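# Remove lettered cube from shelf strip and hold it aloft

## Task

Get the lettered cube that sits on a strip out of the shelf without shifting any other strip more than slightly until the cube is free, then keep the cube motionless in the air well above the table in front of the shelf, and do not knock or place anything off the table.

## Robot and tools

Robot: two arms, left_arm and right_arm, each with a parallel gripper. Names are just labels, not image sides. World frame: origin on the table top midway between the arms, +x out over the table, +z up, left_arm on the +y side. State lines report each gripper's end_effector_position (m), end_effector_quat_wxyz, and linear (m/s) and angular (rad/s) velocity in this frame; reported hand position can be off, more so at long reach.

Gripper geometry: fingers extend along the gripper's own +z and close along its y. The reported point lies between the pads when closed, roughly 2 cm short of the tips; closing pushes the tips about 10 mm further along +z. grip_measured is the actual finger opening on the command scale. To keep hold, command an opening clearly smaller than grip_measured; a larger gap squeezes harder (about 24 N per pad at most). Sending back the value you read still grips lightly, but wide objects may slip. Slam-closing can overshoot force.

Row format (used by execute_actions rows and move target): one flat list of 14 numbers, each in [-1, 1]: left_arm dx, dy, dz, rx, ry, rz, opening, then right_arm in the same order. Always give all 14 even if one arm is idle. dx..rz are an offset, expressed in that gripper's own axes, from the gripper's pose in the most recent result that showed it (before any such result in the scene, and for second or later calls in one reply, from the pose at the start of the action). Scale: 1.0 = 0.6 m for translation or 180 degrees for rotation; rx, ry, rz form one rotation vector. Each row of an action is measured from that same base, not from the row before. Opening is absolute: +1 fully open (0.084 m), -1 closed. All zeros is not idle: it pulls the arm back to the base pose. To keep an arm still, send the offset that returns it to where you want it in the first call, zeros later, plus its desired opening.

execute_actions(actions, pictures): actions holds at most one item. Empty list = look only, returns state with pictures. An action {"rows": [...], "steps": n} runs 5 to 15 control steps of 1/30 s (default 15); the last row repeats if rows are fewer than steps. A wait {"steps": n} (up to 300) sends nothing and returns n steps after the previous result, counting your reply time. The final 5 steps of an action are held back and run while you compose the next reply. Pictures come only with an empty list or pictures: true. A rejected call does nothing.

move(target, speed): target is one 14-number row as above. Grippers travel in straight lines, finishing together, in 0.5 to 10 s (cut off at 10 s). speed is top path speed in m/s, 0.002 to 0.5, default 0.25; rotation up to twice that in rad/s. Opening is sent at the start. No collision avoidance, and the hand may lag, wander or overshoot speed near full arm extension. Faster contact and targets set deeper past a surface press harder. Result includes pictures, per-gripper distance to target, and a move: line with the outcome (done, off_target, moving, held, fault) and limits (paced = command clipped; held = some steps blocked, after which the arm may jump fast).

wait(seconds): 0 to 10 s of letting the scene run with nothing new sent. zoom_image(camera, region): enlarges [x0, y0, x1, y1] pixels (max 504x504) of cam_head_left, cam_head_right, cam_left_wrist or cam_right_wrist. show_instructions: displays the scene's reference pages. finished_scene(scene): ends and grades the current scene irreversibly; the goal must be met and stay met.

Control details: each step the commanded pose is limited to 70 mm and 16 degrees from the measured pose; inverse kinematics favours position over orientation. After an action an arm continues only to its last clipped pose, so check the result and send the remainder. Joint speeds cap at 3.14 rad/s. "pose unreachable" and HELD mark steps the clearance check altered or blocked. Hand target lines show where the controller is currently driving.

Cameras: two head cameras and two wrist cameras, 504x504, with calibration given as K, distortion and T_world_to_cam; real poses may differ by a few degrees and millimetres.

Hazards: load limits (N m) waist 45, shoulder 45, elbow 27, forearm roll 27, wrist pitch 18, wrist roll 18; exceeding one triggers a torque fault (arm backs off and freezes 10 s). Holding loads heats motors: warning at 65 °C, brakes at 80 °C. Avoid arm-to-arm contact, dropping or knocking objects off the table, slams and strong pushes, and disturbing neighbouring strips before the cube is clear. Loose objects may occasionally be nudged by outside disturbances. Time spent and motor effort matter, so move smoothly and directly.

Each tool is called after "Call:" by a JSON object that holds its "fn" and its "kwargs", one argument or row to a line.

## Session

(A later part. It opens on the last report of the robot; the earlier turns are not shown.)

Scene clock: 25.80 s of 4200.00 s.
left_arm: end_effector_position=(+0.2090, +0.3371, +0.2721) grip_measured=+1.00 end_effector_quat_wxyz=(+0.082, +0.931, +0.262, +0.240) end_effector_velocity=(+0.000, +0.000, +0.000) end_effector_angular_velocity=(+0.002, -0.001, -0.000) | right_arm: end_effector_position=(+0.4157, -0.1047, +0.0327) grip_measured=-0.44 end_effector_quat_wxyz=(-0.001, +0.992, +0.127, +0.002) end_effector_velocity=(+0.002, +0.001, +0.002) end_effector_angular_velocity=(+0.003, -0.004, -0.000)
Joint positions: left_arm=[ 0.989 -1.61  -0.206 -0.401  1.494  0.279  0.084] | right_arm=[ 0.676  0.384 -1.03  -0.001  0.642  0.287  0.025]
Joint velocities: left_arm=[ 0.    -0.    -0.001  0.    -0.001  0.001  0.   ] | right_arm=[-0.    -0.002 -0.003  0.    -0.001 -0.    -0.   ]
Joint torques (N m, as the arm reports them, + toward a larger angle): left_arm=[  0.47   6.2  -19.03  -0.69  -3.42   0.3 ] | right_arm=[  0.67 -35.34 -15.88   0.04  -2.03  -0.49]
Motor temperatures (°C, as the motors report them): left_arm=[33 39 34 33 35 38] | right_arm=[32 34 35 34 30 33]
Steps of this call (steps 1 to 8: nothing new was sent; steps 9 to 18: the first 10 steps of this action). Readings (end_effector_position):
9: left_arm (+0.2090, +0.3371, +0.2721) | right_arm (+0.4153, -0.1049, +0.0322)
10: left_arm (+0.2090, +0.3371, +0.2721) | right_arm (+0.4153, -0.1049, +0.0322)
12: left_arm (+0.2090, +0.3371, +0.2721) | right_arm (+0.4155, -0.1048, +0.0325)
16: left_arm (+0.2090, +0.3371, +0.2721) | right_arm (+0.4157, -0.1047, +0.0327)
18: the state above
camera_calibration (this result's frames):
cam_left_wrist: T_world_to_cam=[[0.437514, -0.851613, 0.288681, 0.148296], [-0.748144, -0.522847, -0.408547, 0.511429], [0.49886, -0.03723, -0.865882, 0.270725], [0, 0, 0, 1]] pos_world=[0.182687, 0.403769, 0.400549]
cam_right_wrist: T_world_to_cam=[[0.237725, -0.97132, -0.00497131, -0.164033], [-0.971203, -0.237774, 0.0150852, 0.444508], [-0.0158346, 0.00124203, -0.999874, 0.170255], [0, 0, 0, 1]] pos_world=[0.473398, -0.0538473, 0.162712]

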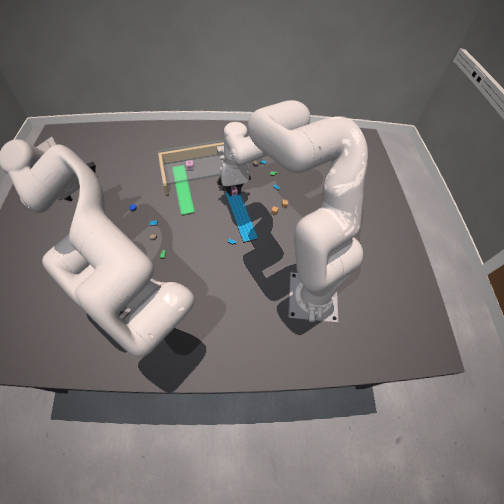

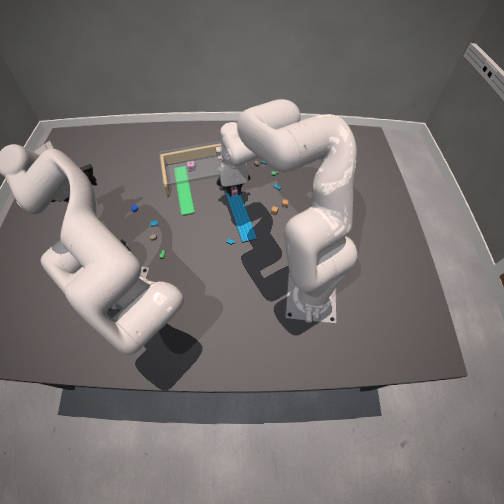

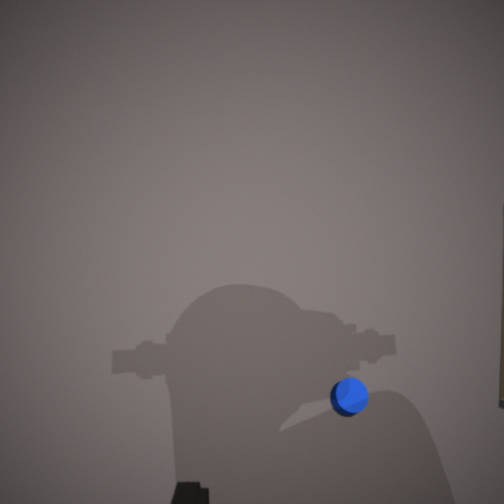

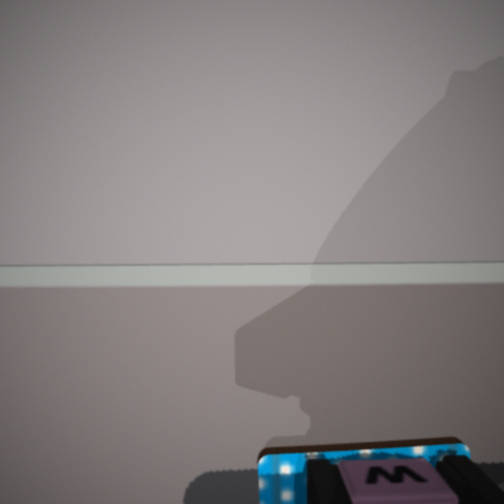

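Call:
{"fn": "move", "kwargs": {
  "target": [0,0,0,0,0,0,1.0, -0.058,0,-0.2205,0,0,0,-0.8],
  "speed": 0.2
}}

Call:
{"fn": "wait", "kwargs": {
  "seconds": 1.5
}}

Scene clock: 27.20 s of 4200.00 s.
left_arm: end_effector_position=(+0.2090, +0.3371, +0.2721) grip_measured=+1.00 end_effector_quat_wxyz=(+0.082, +0.931, +0.262, +0.240) end_effector_velocity=(+0.000, -0.000, +0.000) end_effector_angular_velocity=(+0.000, -0.001, -0.000) | right_arm: end_effector_position=(+0.3816, -0.1138, +0.1640) grip_measured=-0.44 end_effector_quat_wxyz=(-0.000, +0.992, +0.127, +0.001) end_effector_velocity=(+0.002, +0.001, +0.004) end_effector_angular_velocity=(+0.004, -0.007, +0.000)
Joint positions: left_arm=[ 0.989 -1.61  -0.206 -0.401  1.494  0.279  0.084] | right_arm=[ 0.697  0.044 -1.002 -0.001  0.955  0.309  0.025]
Joint velocities: left_arm=[ 0. -0. -0. -0. -0.  0. -0.] | right_arm=[ 0.    -0.004 -0.006 -0.     0.002  0.    -0.   ]
Joint torques (N m, as the arm reports them, + toward a larger angle): left_arm=[  0.33   6.36 -19.11  -0.67  -3.48   0.21] | right_arm=[  0.57 -29.02 -18.69   0.07  -2.15  -0.46]
Motor temperatures (°C, as the motors report them): left_arm=[33 39 34 33 35 38] | right_arm=[32 34 35 34 30 33]
Hand target (left_arm): +0.209, +0.337, +0.272; +0.082, +0.931, +0.262, +0.240
Hand target (right_arm): +0.382, -0.114, +0.165; -0.001, +0.992, +0.127, +0.002
Off your previous action's commanded pose (left_arm): 0.000 m, 0 deg at its last step (step 5 of this call).
Off your previous action's commanded pose (right_arm): 0.000 m, 0 deg at its last step (step 5 of this call).
Off the commanded pose (left_arm): 0.000 m, 0 deg.
Off the commanded pose (right_arm): 0.001 m, 0 deg.
Kept back: nothing.
move: done
camera_calibration (this result's frames):
cam_left_wrist: T_world_to_cam=[[0.437514, -0.851613, 0.288681, 0.148296], [-0.748144, -0.522847, -0.408547, 0.511429], [0.49886, -0.0372299, -0.865882, 0.270725], [0, 0, 0, 1]] pos_world=[0.182687, 0.403769, 0.400549]
cam_right_wrist: T_world_to_cam=[[0.237434, -0.971394, -0.00437419, -0.164062], [-0.971256, -0.237474, 0.0163759, 0.407087], [-0.0169462, 0.00036025, -0.999856, 0.301295], [0, 0, 0, 1]] pos_world=[0.439445, -0.0628049, 0.293868]

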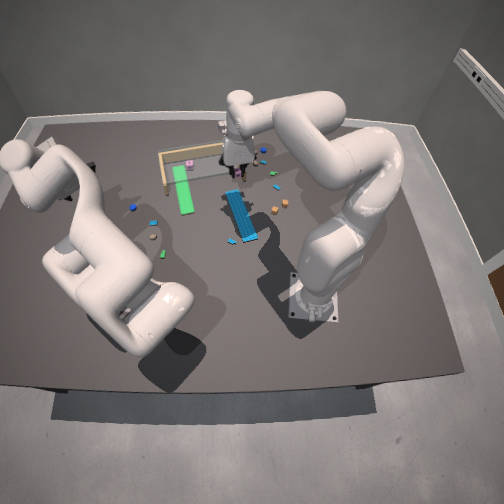

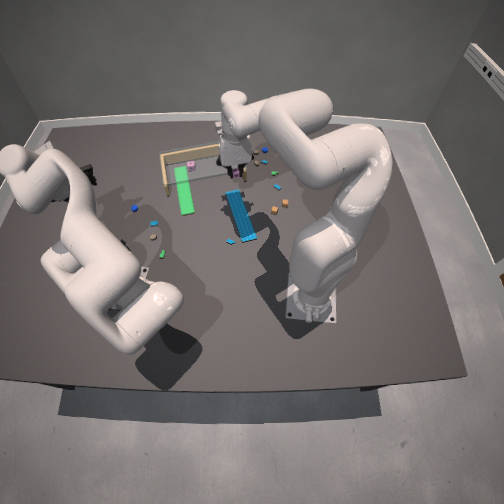

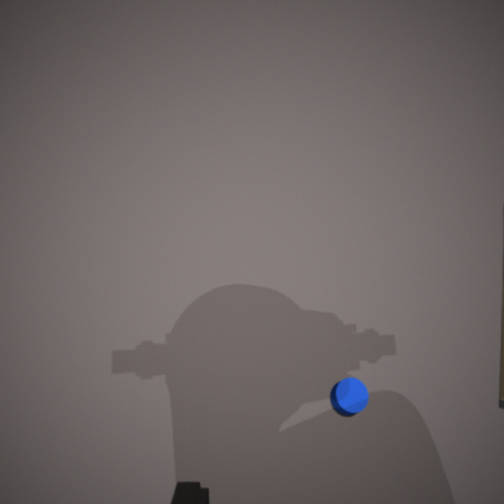

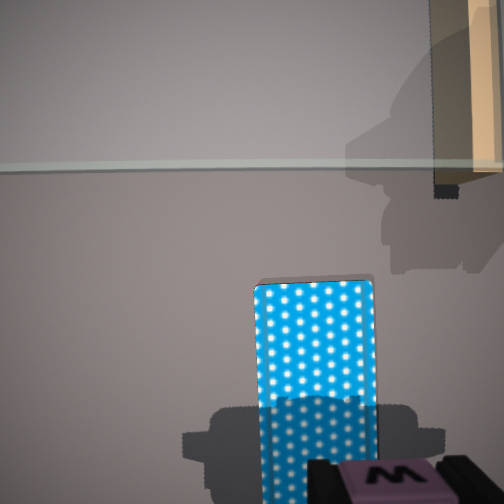

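Scene clock: 28.70 s of 4200.00 s.
left_arm: end_effector_position=(+0.2090, +0.3371, +0.2721) grip_measured=+1.00 end_effector_quat_wxyz=(+0.082, +0.931, +0.262, +0.240) end_effector_velocity=(-0.000, -0.000, +0.000) end_effector_angular_velocity=(-0.000, -0.000, -0.000) | right_arm: end_effector_position=(+0.3818, -0.1136, +0.1647) grip_measured=-0.44 end_effector_quat_wxyz=(-0.001, +0.992, +0.127, +0.002) end_effector_velocity=(+0.000, -0.000, +0.001) end_effector_angular_velocity=(+0.000, -0.001, -0.001)
Joint positions: left_arm=[ 0.989 -1.61  -0.206 -0.401  1.494  0.279  0.084] | right_arm=[ 0.697  0.043 -1.003 -0.001  0.955  0.309  0.025]
Joint velocities: left_arm=[ 0.  0. -0. -0.  0.  0. -0.] | right_arm=[-0.001 -0.001 -0.    -0.     0.    -0.    -0.   ]
Joint torques (N m, as the arm reports them, + toward a larger angle): left_arm=[  0.33   6.32 -18.97  -0.56  -3.42   0.31] | right_arm=[  0.54 -29.02 -18.87   0.    -2.14  -0.54]
Motor temperatures (°C, as the motors report them): left_arm=[33 39 34 33 35 38] | right_arm=[32 34 35 34 30 33]
Hand target (left_arm): +0.209, +0.337, +0.272; +0.082, +0.931, +0.262, +0.240
Hand target (right_arm): +0.382, -0.114, +0.165; -0.001, +0.992, +0.127, +0.002
Off the commanded pose (left_arm): 0.000 m, 0 deg.
Off the commanded pose (right_arm): 0.000 m, 0 deg.
Kept back: nothing.
Steps of this call (steps 1 to 45: nothing new was sent). Readings (end_effector_position):
1: left_arm (+0.2090, +0.3371, +0.2721) | right_arm (+0.3816, -0.1138, +0.1641)
2: left_arm (+0.2090, +0.3371, +0.2721) | right_arm (+0.3817, -0.1137, +0.1643)
4: left_arm (+0.2090, +0.3371, +0.2721) | right_arm (+0.3817, -0.1137, +0.1644)
8: left_arm (+0.2090, +0.3371, +0.2721) | right_arm (+0.3818, -0.1136, +0.1645)
45: the state above
camera_calibration (this result's frames):
cam_left_wrist: T_world_to_cam=[[0.437514, -0.851613, 0.288681, 0.148296], [-0.748144, -0.522847, -0.408547, 0.511429], [0.49886, -0.0372299, -0.865882, 0.270725], [0, 0, 0, 1]] pos_world=[0.182687, 0.403769, 0.400549]
cam_right_wrist: T_world_to_cam=[[0.237502, -0.971375, -0.00482476, -0.163882], [-0.97126, -0.237549, 0.0150204, 0.407556], [-0.0157366, 0.00111872, -0.999876, 0.301621], [0, 0, 0, 1]] pos_world=[0.439512, -0.0627143, 0.294671]

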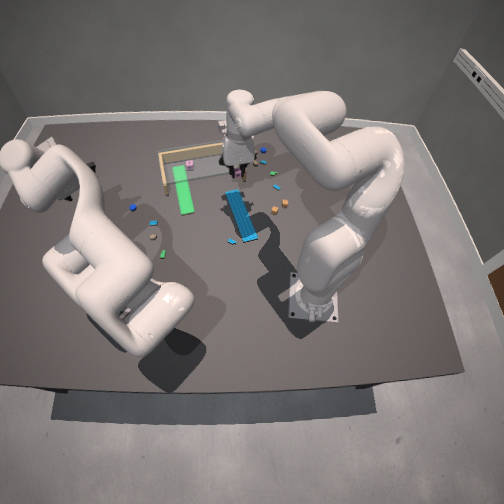

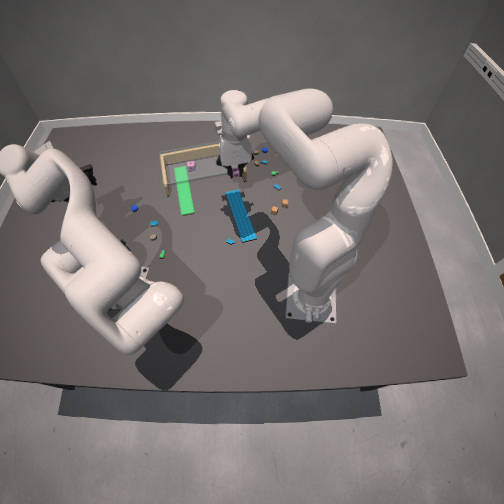

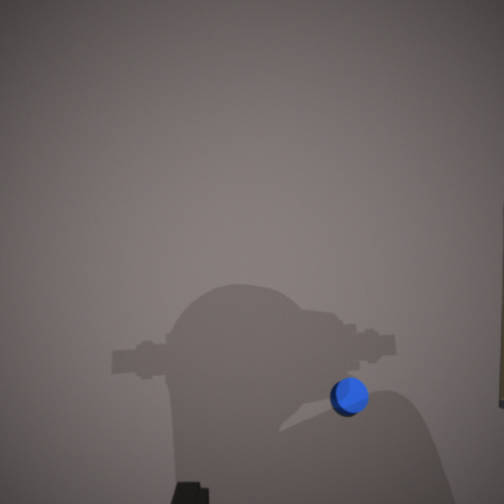

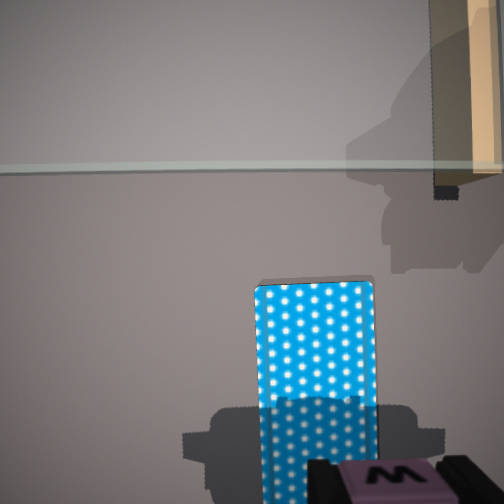

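Call:
{"fn": "finished_scene", "kwargs": {
  "scene": 2
}}

The scene is finished: the task was done.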